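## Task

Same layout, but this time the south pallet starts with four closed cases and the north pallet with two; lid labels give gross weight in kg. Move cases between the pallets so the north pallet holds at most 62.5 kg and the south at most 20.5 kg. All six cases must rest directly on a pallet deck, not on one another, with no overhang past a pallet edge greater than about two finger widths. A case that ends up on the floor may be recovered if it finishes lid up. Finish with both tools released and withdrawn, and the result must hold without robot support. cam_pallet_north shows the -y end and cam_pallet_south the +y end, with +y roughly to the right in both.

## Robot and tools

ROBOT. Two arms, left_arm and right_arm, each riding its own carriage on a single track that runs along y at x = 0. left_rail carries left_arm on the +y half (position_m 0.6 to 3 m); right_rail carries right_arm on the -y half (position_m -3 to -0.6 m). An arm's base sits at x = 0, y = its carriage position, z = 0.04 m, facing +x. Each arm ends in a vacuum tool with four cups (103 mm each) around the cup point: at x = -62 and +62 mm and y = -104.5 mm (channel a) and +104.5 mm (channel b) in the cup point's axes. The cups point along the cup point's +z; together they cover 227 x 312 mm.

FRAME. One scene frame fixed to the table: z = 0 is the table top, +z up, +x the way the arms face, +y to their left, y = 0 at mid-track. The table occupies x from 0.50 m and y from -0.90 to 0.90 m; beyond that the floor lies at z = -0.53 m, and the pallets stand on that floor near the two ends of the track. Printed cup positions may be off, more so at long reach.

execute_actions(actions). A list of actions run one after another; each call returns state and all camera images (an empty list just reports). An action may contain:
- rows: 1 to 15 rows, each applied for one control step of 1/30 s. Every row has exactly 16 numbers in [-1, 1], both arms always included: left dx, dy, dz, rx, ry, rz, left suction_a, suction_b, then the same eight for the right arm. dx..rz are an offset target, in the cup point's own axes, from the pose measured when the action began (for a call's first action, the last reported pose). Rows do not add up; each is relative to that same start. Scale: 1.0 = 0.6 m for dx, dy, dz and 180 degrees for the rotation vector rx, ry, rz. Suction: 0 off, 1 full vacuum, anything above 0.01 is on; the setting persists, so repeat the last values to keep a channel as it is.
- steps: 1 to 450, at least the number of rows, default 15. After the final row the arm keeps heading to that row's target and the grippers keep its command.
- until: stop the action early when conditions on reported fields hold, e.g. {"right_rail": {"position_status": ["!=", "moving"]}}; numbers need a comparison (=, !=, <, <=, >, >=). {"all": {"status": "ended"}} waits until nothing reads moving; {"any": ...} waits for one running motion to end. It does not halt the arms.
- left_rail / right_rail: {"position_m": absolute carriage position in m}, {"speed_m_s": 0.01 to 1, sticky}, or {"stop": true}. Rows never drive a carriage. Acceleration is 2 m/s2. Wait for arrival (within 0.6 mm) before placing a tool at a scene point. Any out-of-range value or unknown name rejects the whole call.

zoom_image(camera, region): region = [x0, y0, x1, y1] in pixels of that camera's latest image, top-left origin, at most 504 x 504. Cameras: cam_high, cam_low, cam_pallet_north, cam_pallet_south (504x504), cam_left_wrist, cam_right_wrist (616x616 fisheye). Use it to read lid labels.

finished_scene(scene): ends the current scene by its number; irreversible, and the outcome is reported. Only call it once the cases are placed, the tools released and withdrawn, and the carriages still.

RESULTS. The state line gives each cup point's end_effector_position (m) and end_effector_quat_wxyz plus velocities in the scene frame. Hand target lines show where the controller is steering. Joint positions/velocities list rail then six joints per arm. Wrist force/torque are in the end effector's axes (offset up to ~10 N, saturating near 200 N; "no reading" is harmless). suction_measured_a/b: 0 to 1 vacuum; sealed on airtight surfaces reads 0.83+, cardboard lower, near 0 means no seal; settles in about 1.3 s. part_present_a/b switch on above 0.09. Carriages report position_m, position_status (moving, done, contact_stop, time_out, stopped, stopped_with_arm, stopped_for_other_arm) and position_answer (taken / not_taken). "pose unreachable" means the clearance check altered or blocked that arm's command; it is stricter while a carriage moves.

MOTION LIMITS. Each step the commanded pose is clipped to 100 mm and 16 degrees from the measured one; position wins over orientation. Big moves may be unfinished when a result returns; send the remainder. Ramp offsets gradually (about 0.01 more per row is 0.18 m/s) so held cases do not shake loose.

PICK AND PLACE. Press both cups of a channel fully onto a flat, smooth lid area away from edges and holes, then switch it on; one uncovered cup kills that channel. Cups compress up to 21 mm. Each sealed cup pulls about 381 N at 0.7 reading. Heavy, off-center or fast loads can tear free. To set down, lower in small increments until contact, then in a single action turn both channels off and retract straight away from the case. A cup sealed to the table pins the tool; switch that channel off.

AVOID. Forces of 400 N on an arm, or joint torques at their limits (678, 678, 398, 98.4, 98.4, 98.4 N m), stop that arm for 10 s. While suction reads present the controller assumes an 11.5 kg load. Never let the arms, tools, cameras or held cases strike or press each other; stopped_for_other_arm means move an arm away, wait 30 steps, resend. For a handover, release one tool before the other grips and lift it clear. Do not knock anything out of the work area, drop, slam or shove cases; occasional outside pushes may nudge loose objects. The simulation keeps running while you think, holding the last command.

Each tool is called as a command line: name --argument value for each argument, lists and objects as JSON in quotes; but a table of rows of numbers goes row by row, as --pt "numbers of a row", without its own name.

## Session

execute_actions --actions '[]'

Scene clock: 0.00 s.
left_arm: end_effector_position=(+0.8513, +1.1509, +0.4407) suction_measured_a=0.01 part_present_a=0 suction_measured_b=0.01 part_present_b=0 end_effector_quat_wxyz=(+0.001, +0.001, +1.000, -0.001) end_effector_velocity=(-0.000, +0.000, +0.000) end_effector_angular_velocity=(-0.000, -0.000, +0.000) | right_arm: end_effector_position=(+0.8498, -1.4717, +0.4404) suction_measured_a=0.00 part_present_a=0 suction_measured_b=0.00 part_present_b=0 end_effector_quat_wxyz=(+0.000, -0.001, +1.000, -0.000) end_effector_velocity=(-0.000, +0.000, +0.000) end_effector_angular_velocity=(-0.000, -0.000, +0.000)
Joint positions: left_arm=[ 1.152 -0.24  -1.498  2.091 -2.166 -1.571  1.333] | right_arm=[-1.472 -0.238 -1.499  2.092 -2.165 -1.571  1.332]
Joint velocities: left_arm=[ 0.  0. -0.  0. -0.  0. -0.] | right_arm=[ 0.  0. -0.  0. -0.  0.  0.]
Wrist force (N, on the end effector, along its own x y z axes, offset not removed): no reading
Wrist torque (N m, same axes, about the end effector's origin, offset not removed): no reading
Hand target (left_arm): +0.851, +1.151, +0.441; +0.001, +0.001, +1.000, -0.001
Hand target (right_arm): +0.850, -1.472, +0.440; +0.000, -0.001, +1.000, -0.000
left_rail: position_m=1.152 position_m_goal=1.152 speed_m_s=1.00 position_status=done position_answer=taken refusals=0
right_rail: position_m=-1.472 position_m_goal=-1.472 speed_m_s=1.00 position_status=done position_answer=taken refusals=0

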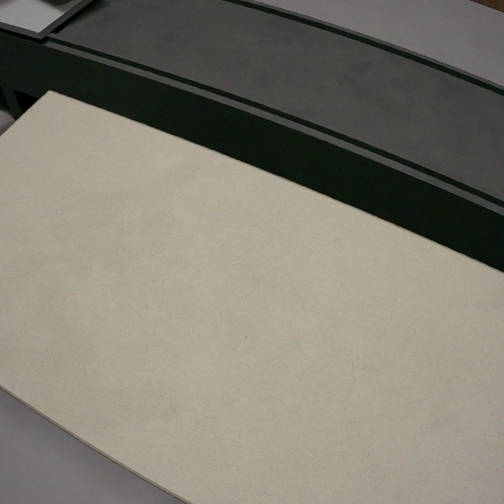

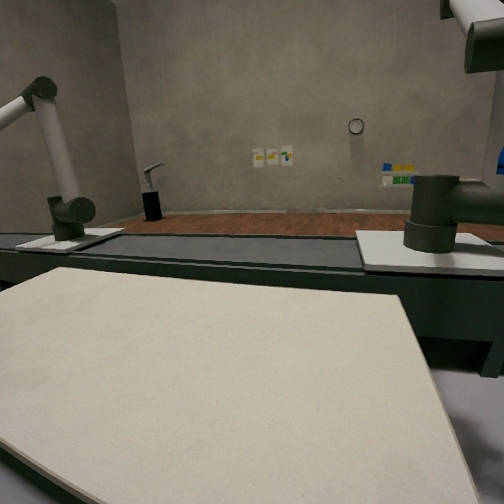

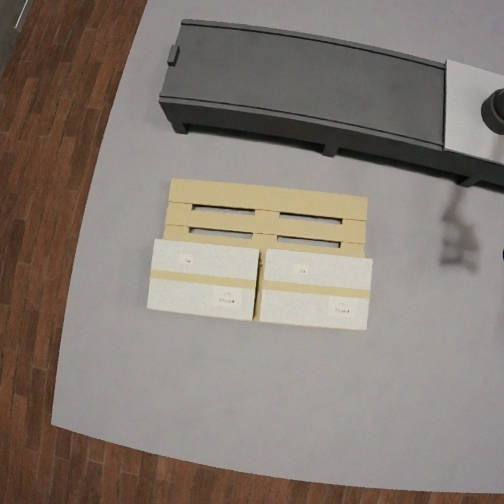

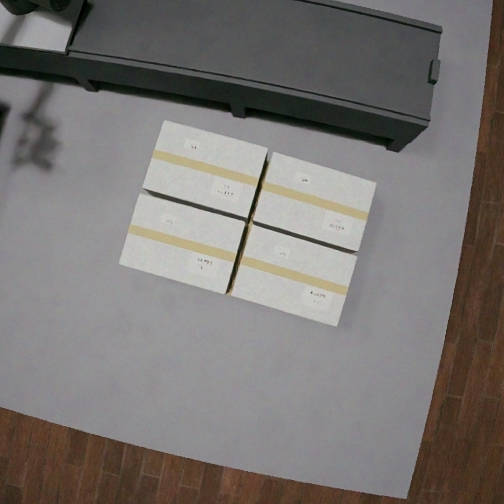

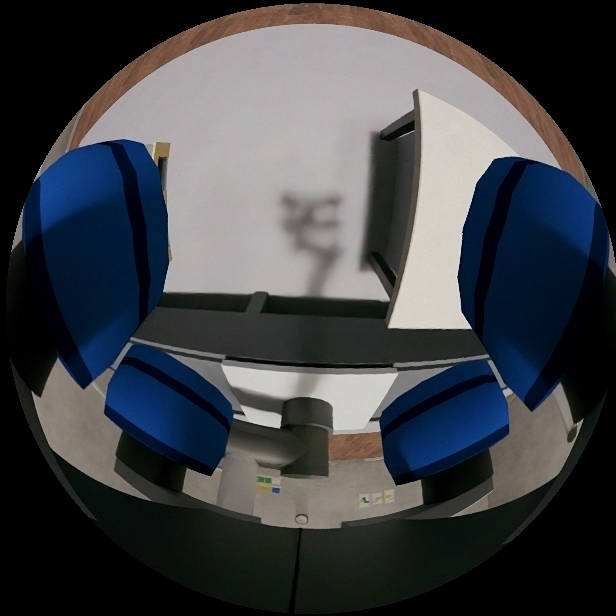

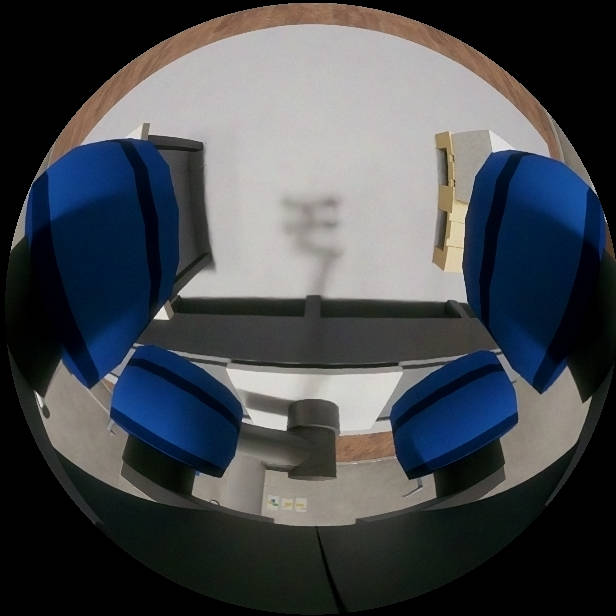

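execute_actions --actions '[{"rows":[[-0.3,0.05,0.62,0,0,0,0,0,-0.62,0,0.65,0,0,0,0,0]],"steps":65,"left_rail":{"position_m":2.48},"right_rail":{"position_m":-2.28}}]'

zoom_image --camera "cam_left_wrist" --region '[200,60,440,420]'

zoom_image --camera "cam_right_wrist" --region '[200,120,440,360]'

execute_actions --actions '[{"steps":36,"left_rail":{"position_m":3.0},"right_rail":{"position_m":-2.85}}]'

zoom_image --camera "cam_left_wrist" --region '[180,60,420,420]'

zoom_image --camera "cam_right_wrist" --region '[200,120,440,360]'

Scene clock: 20.70 s.
left_arm: end_effector_position=(+1.0314, +2.5085, +0.0683) suction_measured_a=0.01 part_present_a=0 suction_measured_b=0.01 part_present_b=0 end_effector_quat_wxyz=(+0.001, +0.001, +1.000, -0.000) end_effector_velocity=(+0.000, -0.000, +0.000) end_effector_angular_velocity=(+0.000, -0.000, -0.000) | right_arm: end_effector_position=(+1.2220, -2.2790, +0.0507) suction_measured_a=0.00 part_present_a=0 suction_measured_b=0.00 part_present_b=0 end_effector_quat_wxyz=(+0.000, -0.001, +1.000, -0.000) end_effector_velocity=(+0.000, -0.000, -0.000) end_effector_angular_velocity=(+0.000, +0.000, -0.000)
Joint positions: left_arm=[ 2.48  -0.168 -0.97   2.016 -2.62  -1.571  1.405] | right_arm=[-2.28  -0.164 -0.819  1.712 -2.464 -1.571  1.405]
Joint velocities: left_arm=[ 0. -0. -0.  0. -0.  0.  0.] | right_arm=[ 0. -0.  0. -0.  0. -0.  0.]
Wrist force (N, on the end effector, along its own x y z axes, offset not removed): left_arm=[-4.8 1.4 2.0] | right_arm=[-4.0 8.5 -2.0]
Wrist torque (N m, same axes, about the end effector's origin, offset not removed): left_arm=[0.27 0.62 -0.08] | right_arm=[1.55 0.33 -0.32]
Hand target (left_arm): +1.031, +2.508, +0.068; +0.001, +0.001, +1.000, -0.000
Hand target (right_arm): +1.222, -2.279, +0.051; +0.000, -0.001, +1.000, -0.000
Off the commanded pose (left_arm): 0.001 m, 0 deg.
Off the commanded pose (right_arm): 0.000 m, 0 deg.
left_rail: position_m=2.480 position_m_goal=2.480 speed_m_s=1.00 position_status=done position_answer=taken refusals=0
right_rail: position_m=-2.280 position_m_goal=-2.280 speed_m_s=1.00 position_status=done position_answer=taken refusals=0

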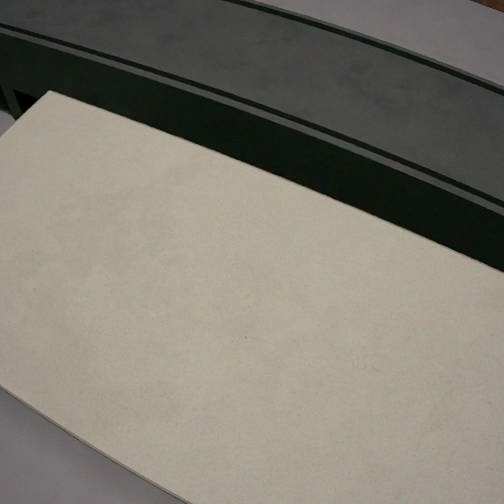

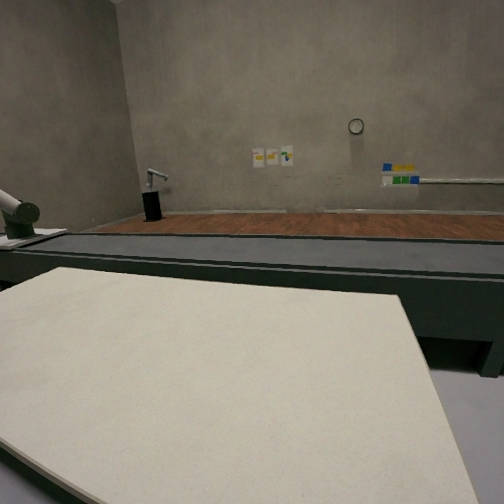

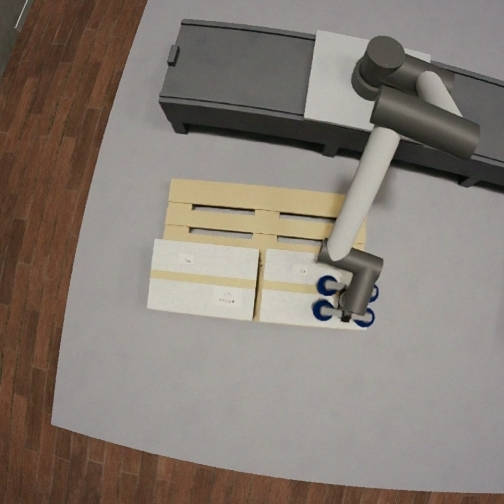

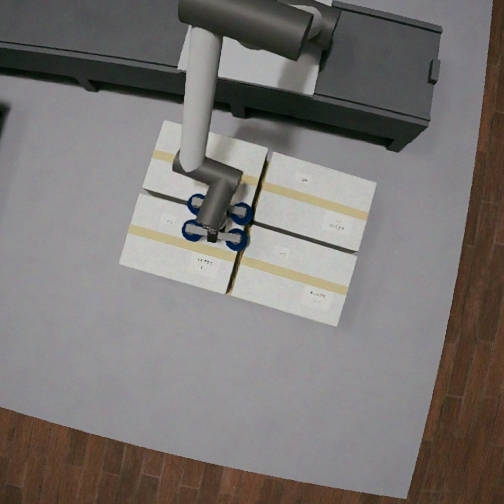

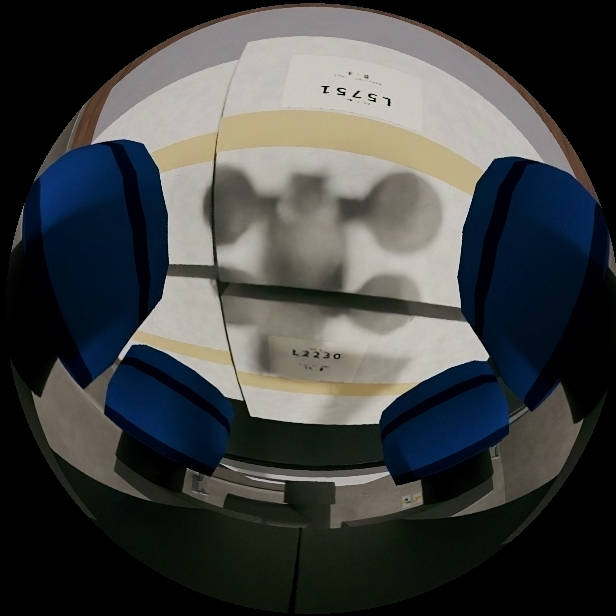

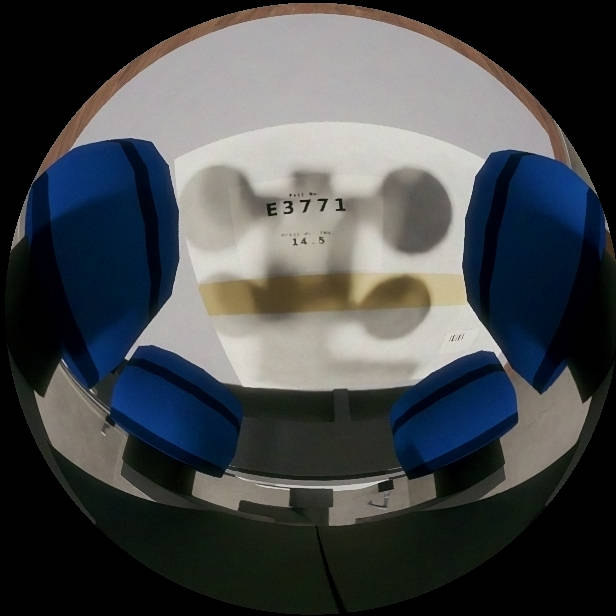

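Region (200, 60, 440, 420) of cam_left_wrist's 616x616 image, scaled by 1.400, with more detail than that image has.

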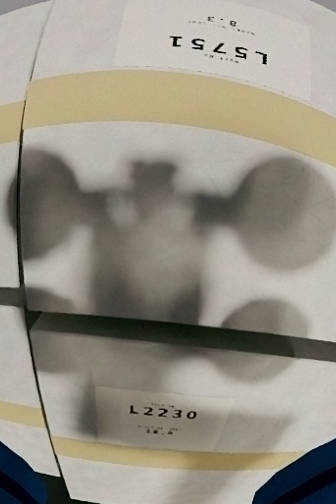

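Region (200, 120, 440, 360) of cam_right_wrist's 616x616 image, scaled by 2.100, with more detail than that image has.

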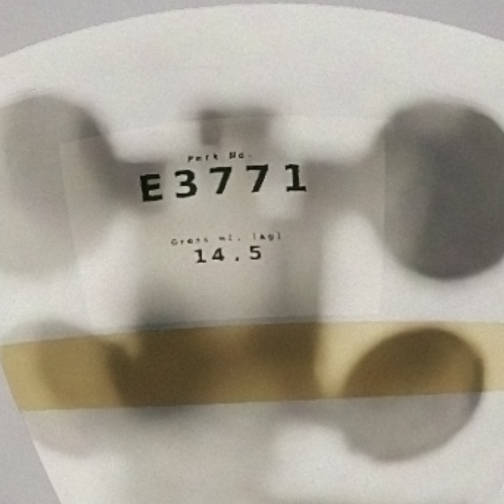

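Scene clock: 21.90 s.
left_arm: end_effector_position=(+1.0315, +3.0285, +0.0683) suction_measured_a=0.01 part_present_a=0 suction_measured_b=0.01 part_present_b=0 end_effector_quat_wxyz=(+0.001, +0.001, +1.000, -0.000) end_effector_velocity=(+0.000, -0.000, -0.000) end_effector_angular_velocity=(+0.000, -0.000, -0.000) | right_arm: end_effector_position=(+1.2220, -2.8492, +0.0507) suction_measured_a=0.00 part_present_a=0 suction_measured_b=0.00 part_present_b=0 end_effector_quat_wxyz=(+0.000, -0.000, +1.000, -0.000) end_effector_velocity=(-0.000, +0.002, -0.000) end_effector_angular_velocity=(+0.000, +0.000, +0.001)
Joint positions: left_arm=[ 3.    -0.168 -0.97   2.016 -2.62  -1.571  1.405] | right_arm=[-2.85  -0.165 -0.819  1.712 -2.464 -1.571  1.405]
Joint velocities: left_arm=[ 0. -0.  0. -0.  0.  0. -0.] | right_arm=[ 0.     0.001  0.    -0.    -0.     0.     0.   ]
Wrist force (N, on the end effector, along its own x y z axes, offset not removed): left_arm=[0.9 -2.9 3.8] | right_arm=[1.0 6.9 0.8]
Wrist torque (N m, same axes, about the end effector's origin, offset not removed): left_arm=[-0.30 -0.06 -0.30] | right_arm=[1.55 -0.43 -0.31]
Hand target (left_arm): +1.031, +3.028, +0.068; +0.001, +0.001, +1.000, -0.000
Hand target (right_arm): +1.222, -2.849, +0.051; +0.000, -0.001, +1.000, -0.000
Off the commanded pose (left_arm): 0.001 m, 0 deg.
Off the commanded pose (right_arm): 0.000 m, 0 deg.
left_rail: position_m=3.000 position_m_goal=3.000 speed_m_s=1.00 position_status=done position_answer=taken refusals=0
right_rail: position_m=-2.850 position_m_goal=-2.850 speed_m_s=1.00 position_status=done position_answer=taken refusals=0

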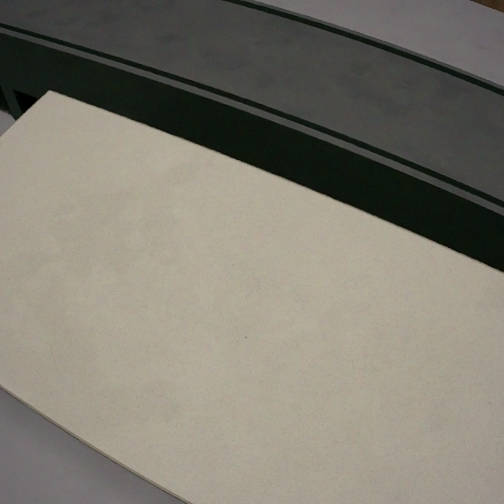

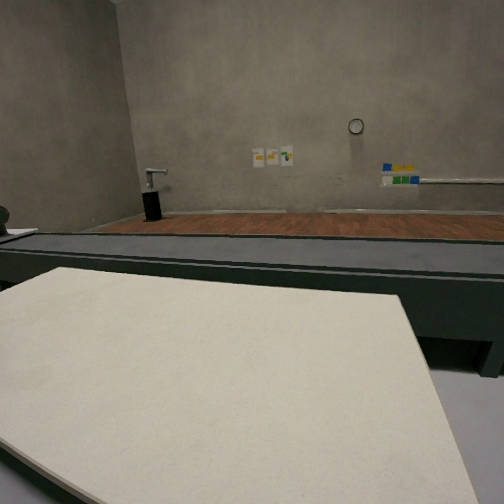

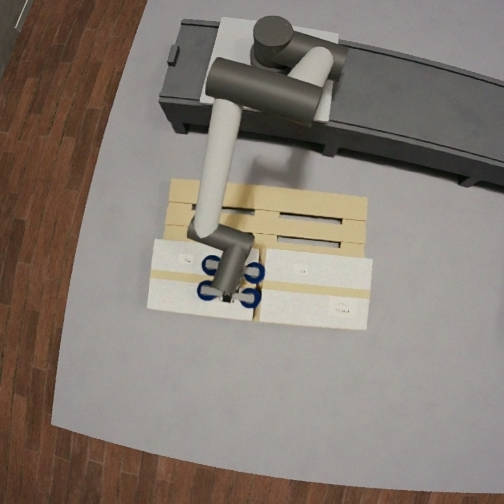

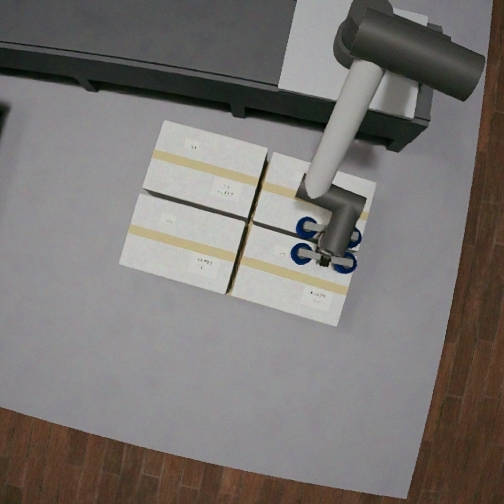

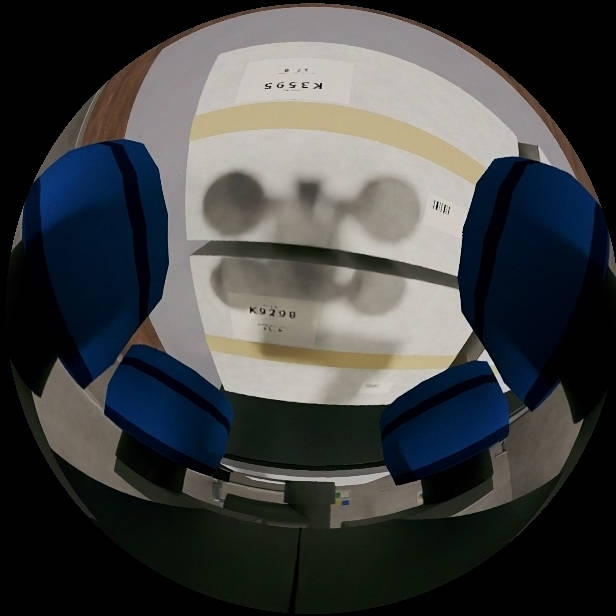

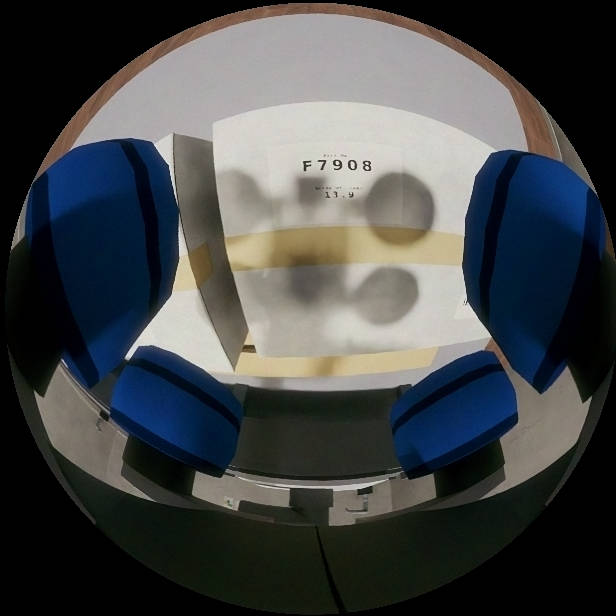

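Region (180, 60, 420, 420) of cam_left_wrist's 616x616 image, scaled by 1.400, with more detail than that image has.

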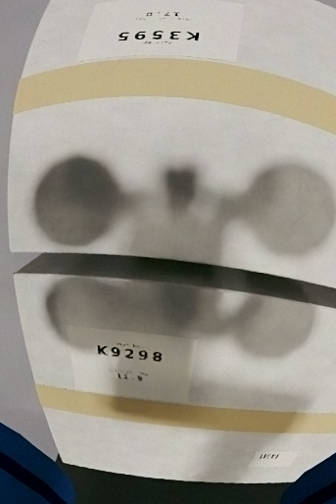

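Region (200, 120, 440, 360) of cam_right_wrist's 616x616 image, scaled by 2.100, with more detail than that image has.

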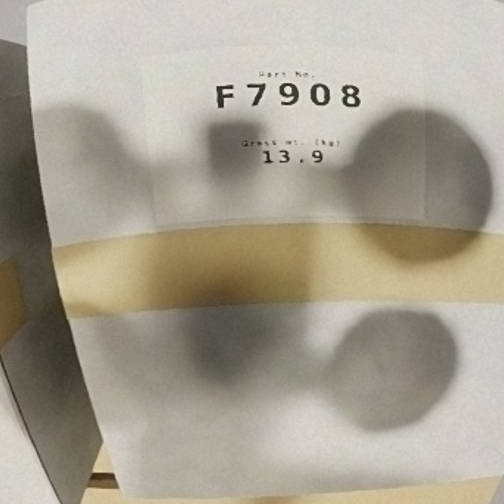

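execute_actions --actions '[{"rows":[[-0.257,-0.185,0.17,0,0,0.028,0,0,0.53,0.95,-0.5,0,0,0,0,0]],"steps":40,"right_rail":{"position_m":-1.9}}]'

Scene clock: 33.00 s.
left_arm: end_effector_position=(+1.1854, +2.9173, -0.0337) suction_measured_a=0.01 part_present_a=0 suction_measured_b=0.01 part_present_b=0 end_effector_quat_wxyz=(+0.001, +0.045, +0.999, -0.000) end_effector_velocity=(+0.000, -0.000, -0.000) end_effector_angular_velocity=(+0.000, +0.000, -0.000) | right_arm: end_effector_position=(+0.9526, -1.4443, +0.3006) suction_measured_a=0.00 part_present_a=0 suction_measured_b=0.00 part_present_b=0 end_effector_quat_wxyz=(+0.001, -0.002, +1.000, +0.001) end_effector_velocity=(-0.211, +0.684, +0.208) end_effector_angular_velocity=(+0.004, -0.006, +0.004)
Joint positions: left_arm=[ 3.    -0.24  -0.762  1.772 -2.583 -1.571  1.422] | right_arm=[-1.925  0.277 -1.166  1.886 -2.293 -1.569  1.844]
Joint velocities: left_arm=[ 0. -0.  0. -0.  0. -0. -0.] | right_arm=[ 0.315  0.394 -0.189 -0.072  0.253  0.001  0.39 ]
Wrist force (N, on the end effector, along its own x y z axes, offset not removed): left_arm=[-4.7 0.4 0.8] | right_arm=[1.2 12.6 -1.4]
Wrist torque (N m, same axes, about the end effector's origin, offset not removed): left_arm=[0.23 0.69 -0.18] | right_arm=[1.89 -0.40 -0.24]
Hand target (left_arm): +1.185, +2.917, -0.034; +0.001, +0.045, +0.999, -0.000
Hand target (right_arm): +0.915, -1.368, +0.335; +0.002, -0.002, +1.000, +0.001
Off the commanded pose (left_arm): 0.001 m, 0 deg.
Off the commanded pose (right_arm): 0.114 m, 0 deg; position clipped at the last step of the last action.
left_rail: position_m=3.000 position_m_goal=3.000 speed_m_s=1.00 position_status=done position_answer=taken refusals=0
right_rail: position_m=-1.925 position_m_goal=-1.900 speed_m_s=1.00 position_status=moving position_answer=taken refusals=0

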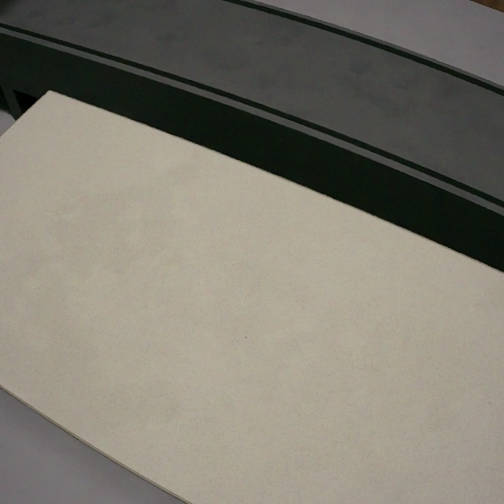

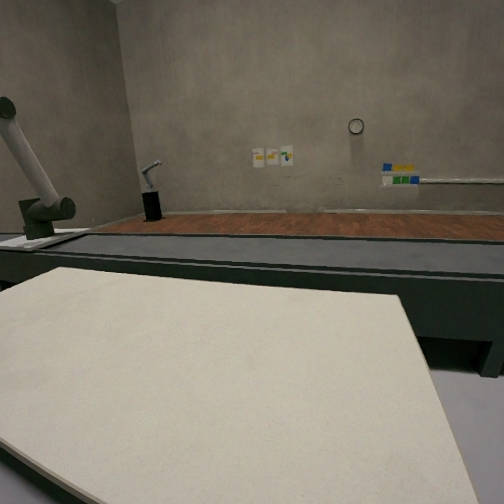

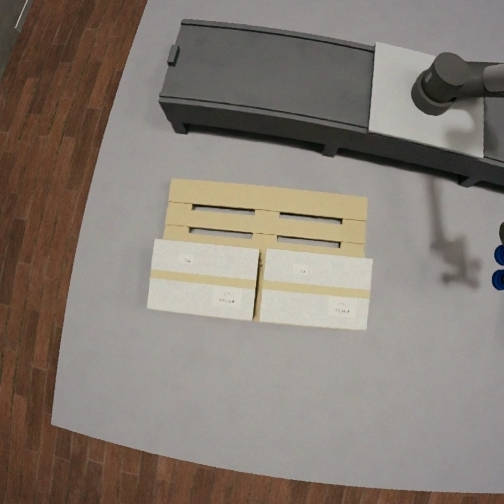

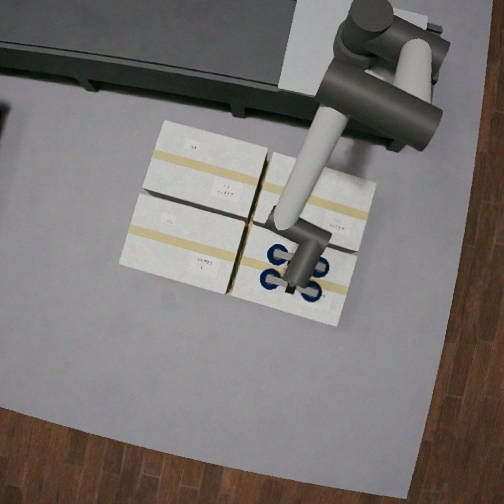

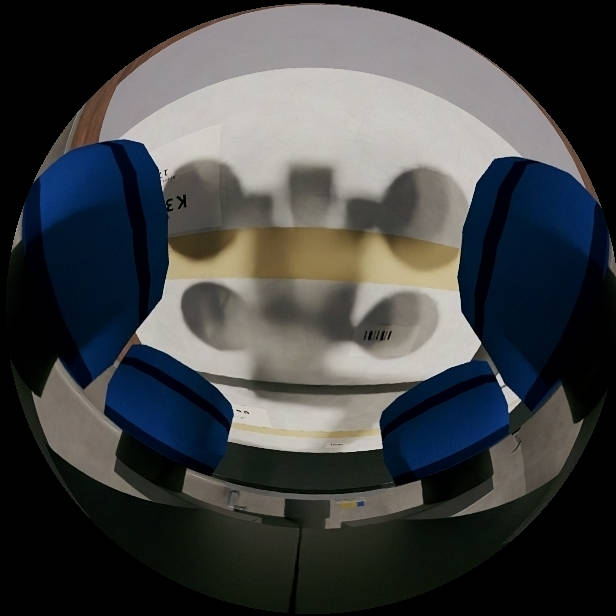

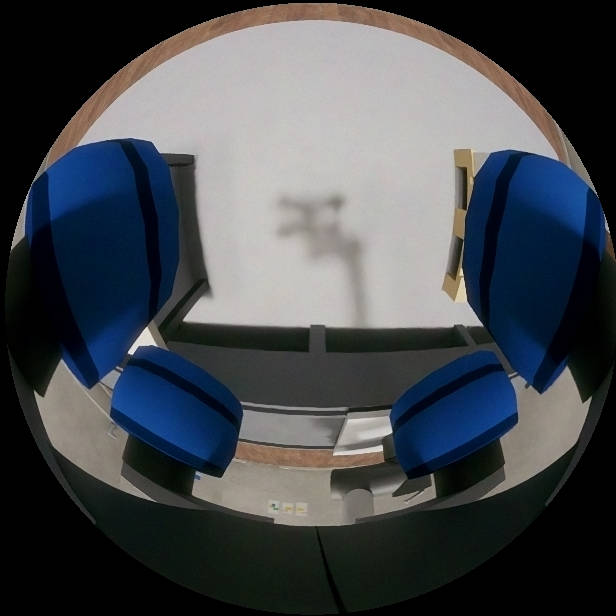

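execute_actions --actions '[{"rows":[[-0.025,0,0.05,0,0,0,0,0,0.08,0.15,-0.08,0,0,0,0,0],[-0.025,0,0.1,0,0,0,0,0,0.08,0.15,-0.08,0,0,0,0,0],[-0.025,0,0.14,0,0,0,0,0,0.08,0.15,-0.08,0,0,0,0,0]],"steps":22}]'

Scene clock: 38.60 s.
left_arm: end_effector_position=(+1.2002, +2.9159, -0.1172) suction_measured_a=0.01 part_present_a=0 suction_measured_b=0.01 part_present_b=0 end_effector_quat_wxyz=(+0.001, +0.045, +0.999, -0.000) end_effector_velocity=(+0.001, +0.000, -0.005) end_effector_angular_velocity=(-0.000, -0.000, +0.000) | right_arm: end_effector_position=(+0.9043, -1.3301, +0.3486) suction_measured_a=0.00 part_present_a=0 suction_measured_b=0.00 part_present_b=0 end_effector_quat_wxyz=(+0.001, -0.002, +1.000, +0.001) end_effector_velocity=(-0.000, +0.001, +0.000) end_effector_angular_velocity=(-0.000, +0.000, -0.000)
Joint positions: left_arm=[ 3.    -0.238 -0.668  1.739 -2.644 -1.571  1.424] | right_arm=[-1.9    0.373 -1.201  1.856 -2.229 -1.57   1.94 ]
Joint velocities: left_arm=[ 0.     0.     0.005 -0.003 -0.002  0.     0.   ] | right_arm=[ 0.     0.001 -0.    -0.001  0.001 -0.     0.001]
Wrist force (N, on the end effector, along its own x y z axes, offset not removed): left_arm=[-1.3 0.8 5.1] | right_arm=[-0.9 6.9 0.4]
Wrist torque (N m, same axes, about the end effector's origin, offset not removed): left_arm=[0.29 0.07 -0.19] | right_arm=[1.35 -0.22 -0.31]
Hand target (left_arm): +1.200, +2.916, -0.118; +0.001, +0.045, +0.999, -0.000
Hand target (right_arm): +0.904, -1.330, +0.349; +0.001, -0.002, +1.000, +0.001
Off the commanded pose (left_arm): 0.001 m, 0 deg.
Off the commanded pose (right_arm): 0.000 m, 0 deg.
left_rail: position_m=3.000 position_m_goal=3.000 speed_m_s=1.00 position_status=done position_answer=taken refusals=0
right_rail: position_m=-1.900 position_m_goal=-1.900 speed_m_s=1.00 position_status=done position_answer=taken refusals=0

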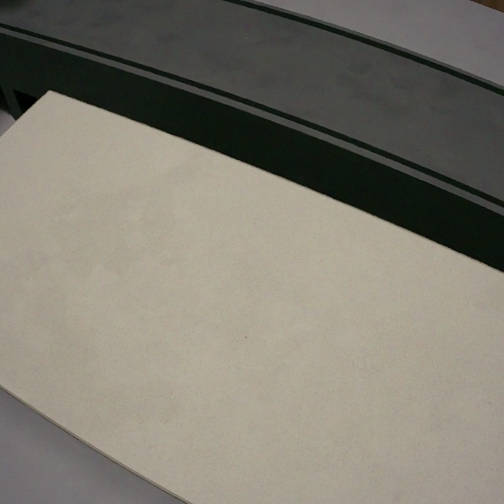

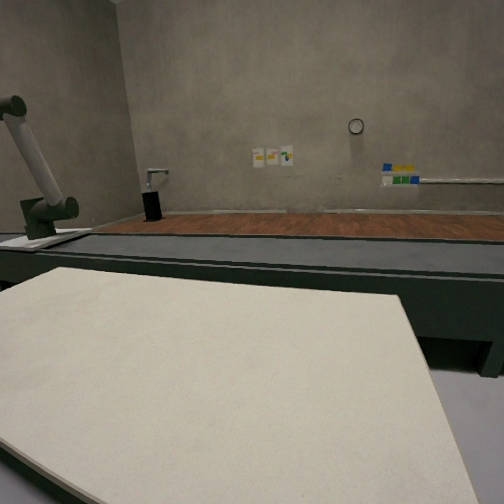

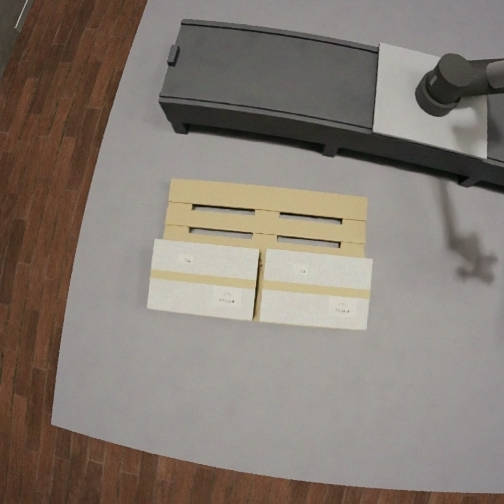

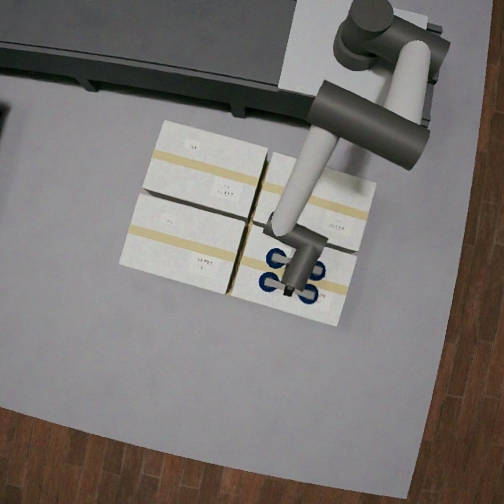

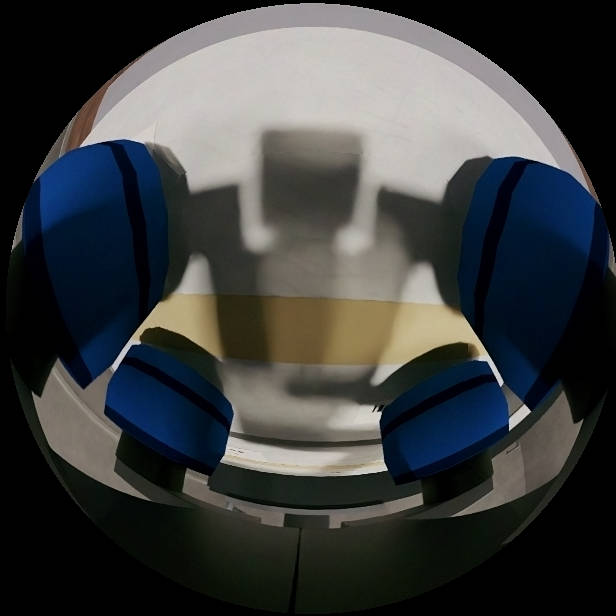

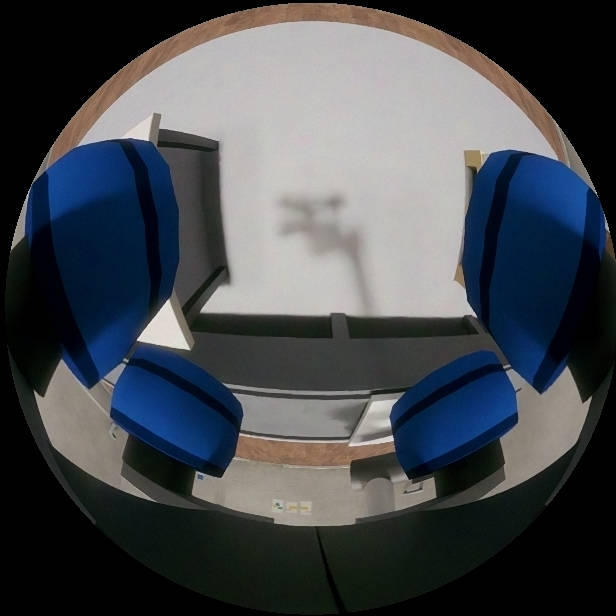

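execute_actions --actions '[{"rows":[[0,0,0.02,0,0,0,0,0,0,0,0,0,0,0,0,0],[0,0,0.037,0,0,0,0,0,0,0,0,0,0,0,0,0]],"steps":18}]'

Scene clock: 42.40 s.
left_arm: end_effector_position=(+1.2002, +2.9159, -0.1389) suction_measured_a=0.01 part_present_a=0 suction_measured_b=0.01 part_present_b=0 end_effector_quat_wxyz=(+0.001, +0.045, +0.999, -0.001) end_effector_velocity=(+0.000, -0.000, -0.003) end_effector_angular_velocity=(-0.000, -0.000, -0.000) | right_arm: end_effector_position=(+0.9042, -1.3300, +0.3487) suction_measured_a=0.00 part_present_a=0 suction_measured_b=0.00 part_present_b=0 end_effector_quat_wxyz=(+0.001, -0.002, +1.000, +0.001) end_effector_velocity=(+0.000, -0.000, -0.000) end_effector_angular_velocity=(-0.000, -0.000, +0.000)
Joint positions: left_arm=[ 3.    -0.238 -0.645  1.734 -2.662 -1.571  1.424] | right_arm=[-1.9    0.373 -1.201  1.856 -2.229 -1.57   1.94 ]
Joint velocities: left_arm=[ 0.     0.     0.003 -0.001 -0.002 -0.     0.   ] | right_arm=[ 0. -0.  0. -0.  0.  0. -0.]
Wrist force (N, on the end effector, along its own x y z axes, offset not removed): left_arm=[7.4 2.9 -16.8] | right_arm=[-1.2 4.3 -0.7]
Wrist torque (N m, same axes, about the end effector's origin, offset not removed): left_arm=[0.25 -0.59 -0.18] | right_arm=[1.07 -0.13 -0.40]
Hand target (left_arm): +1.200, +2.916, -0.139; +0.001, +0.045, +0.999, -0.000
Hand target (right_arm): +0.904, -1.330, +0.349; +0.001, -0.002, +1.000, +0.001
Off the commanded pose (left_arm): 0.000 m, 0 deg.
Off the commanded pose (right_arm): 0.000 m, 0 deg.
left_rail: position_m=3.000 position_m_goal=3.000 speed_m_s=1.00 position_status=done position_answer=taken refusals=0
right_rail: position_m=-1.900 position_m_goal=-1.900 speed_m_s=1.00 position_status=done position_answer=taken refusals=0

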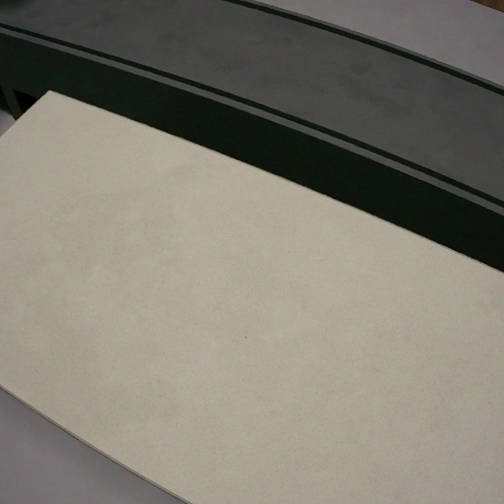

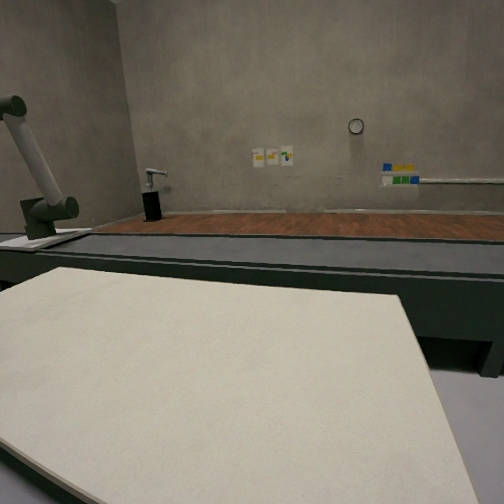

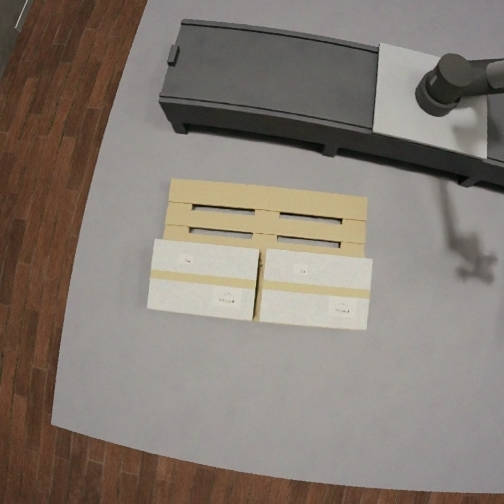

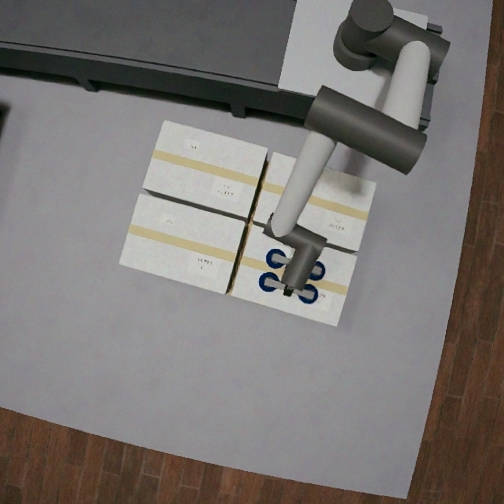

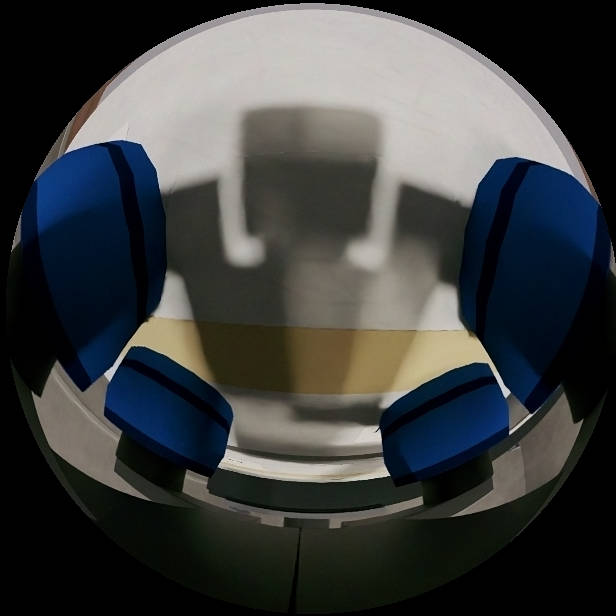

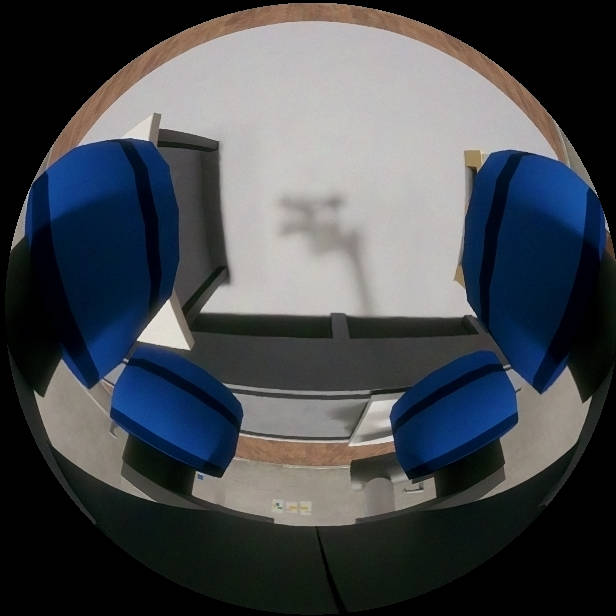

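execute_actions --actions '[{"rows":[[0,0,0.015,0,0,0,1,1,0,0,0,0,0,0,0,0]],"steps":22},{"rows":[[0,0,-0.03,0,0,0,1,1,0,0,0,0,0,0,0,0],[0,0,-0.07,0,0,0,1,1,0,0,0,0,0,0,0,0],[0,0,-0.14,0,0,0,1,1,0,0,0,0,0,0,0,0],[0,0,-0.72,0,0,-0.028,1,1,0,0,0,0,0,0,0,0]],"steps":42},{"rows":[[0.05,-0.05,0,0,0,0,1,1,0,0,0,0,0,0,0,0],[0.1,-0.1,0,0,0,0,1,1,0,0,0,0,0,0,0,0],[0.5,-0.91,0,0,0,0,1,1,0,0,0,0,0,0,0,0]],"left_rail":{"position_m":0.6},"steps":102},{"rows":[[0,0,0.03,0,0,0,1,1,0,0,0,0,0,0,0,0],[0,0,0.06,0,0,0,1,1,0,0,0,0,0,0,0,0],[0,0,0.085,0,0,0,1,1,0,0,0,0,0,0,0,0]],"steps":22}]'

Scene clock: 61.13 s.
left_arm: end_effector_position=(+0.8990, -0.0304, +0.2322) suction_measured_a=0.95 part_present_a=1 suction_measured_b=0.95 part_present_b=1 end_effector_quat_wxyz=(+0.001, +0.001, +1.000, -0.001) end_effector_velocity=(+0.000, +0.000, -0.003) end_effector_angular_velocity=(+0.000, -0.000, +0.000) | right_arm: end_effector_position=(+0.9042, -1.3301, +0.3486) suction_measured_a=0.00 part_present_a=0 suction_measured_b=0.00 part_present_b=0 end_effector_quat_wxyz=(+0.001, -0.002, +1.000, +0.001) end_effector_velocity=(+0.000, -0.000, -0.000) end_effector_angular_velocity=(-0.000, +0.000, +0.000)
Joint positions: left_arm=[ 0.6   -0.795 -1.081  1.869 -2.361 -1.571  0.778] | right_arm=[-1.9    0.373 -1.201  1.856 -2.229 -1.57   1.94 ]
Joint velocities: left_arm=[ 0.     0.     0.002  0.001 -0.003  0.    -0.   ] | right_arm=[ 0. -0.  0. -0.  0.  0. -0.]
Wrist force (N, on the end effector, along its own x y z axes, offset not removed): left_arm=[-2.1 3.3 56.5] | right_arm=[-0.9 4.5 1.2]
Wrist torque (N m, same axes, about the end effector's origin, offset not removed): left_arm=[-3.82 -1.21 -0.18] | right_arm=[1.07 -0.17 -0.30]
Hand target (left_arm): +0.899, -0.030, +0.232; +0.001, +0.001, +1.000, -0.001
Hand target (right_arm): +0.904, -1.330, +0.349; +0.001, -0.002, +1.000, +0.001
Off the commanded pose (left_arm): 0.000 m, 0 deg.
Off the commanded pose (right_arm): 0.000 m, 0 deg.
left_rail: position_m=0.600 position_m_goal=0.600 speed_m_s=1.00 position_status=done position_answer=taken refusals=0
right_rail: position_m=-1.900 position_m_goal=-1.900 speed_m_s=1.00 position_status=done position_answer=taken refusals=0

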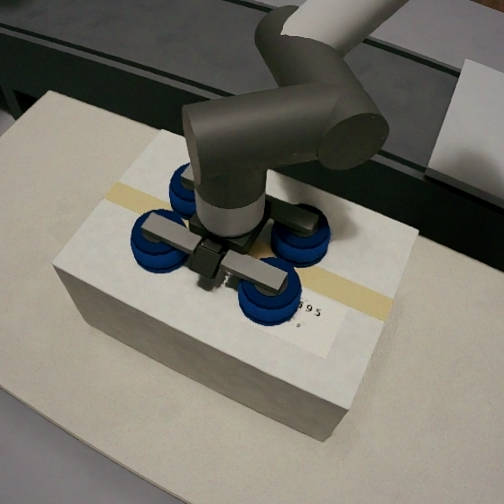

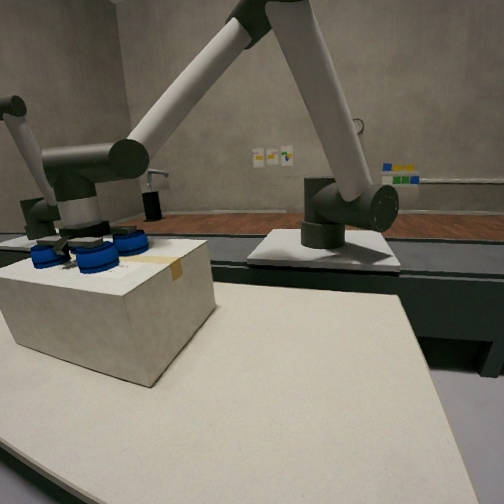

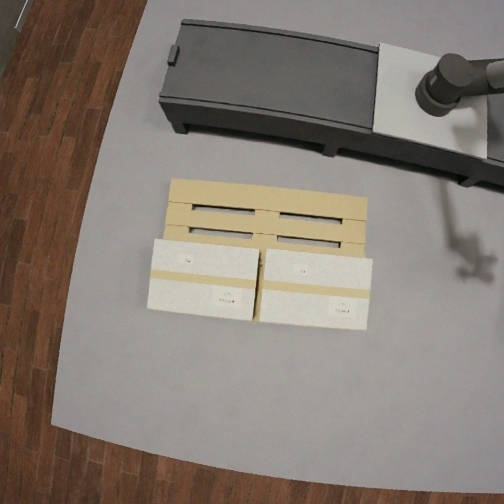

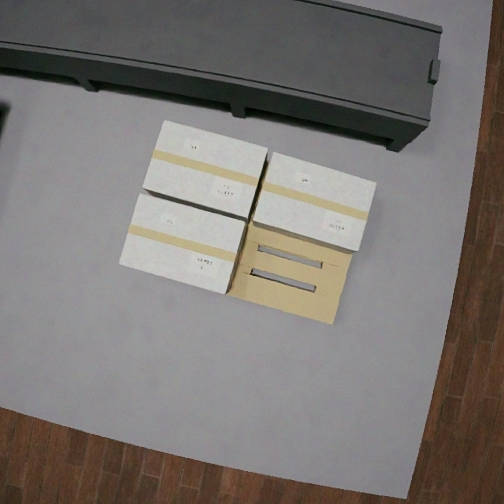

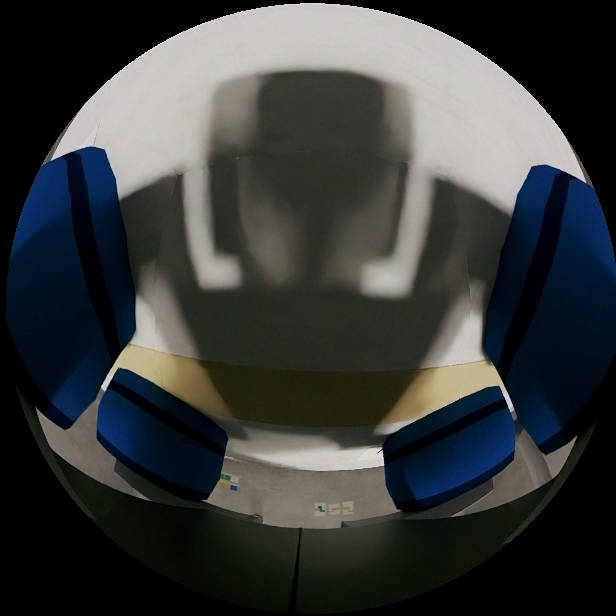

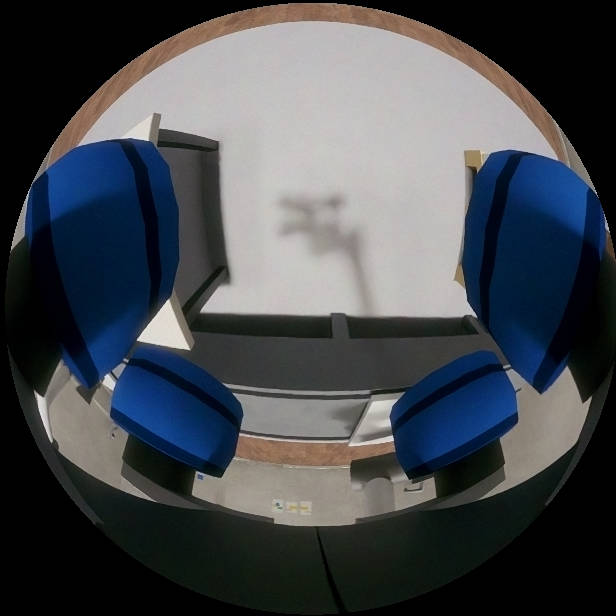

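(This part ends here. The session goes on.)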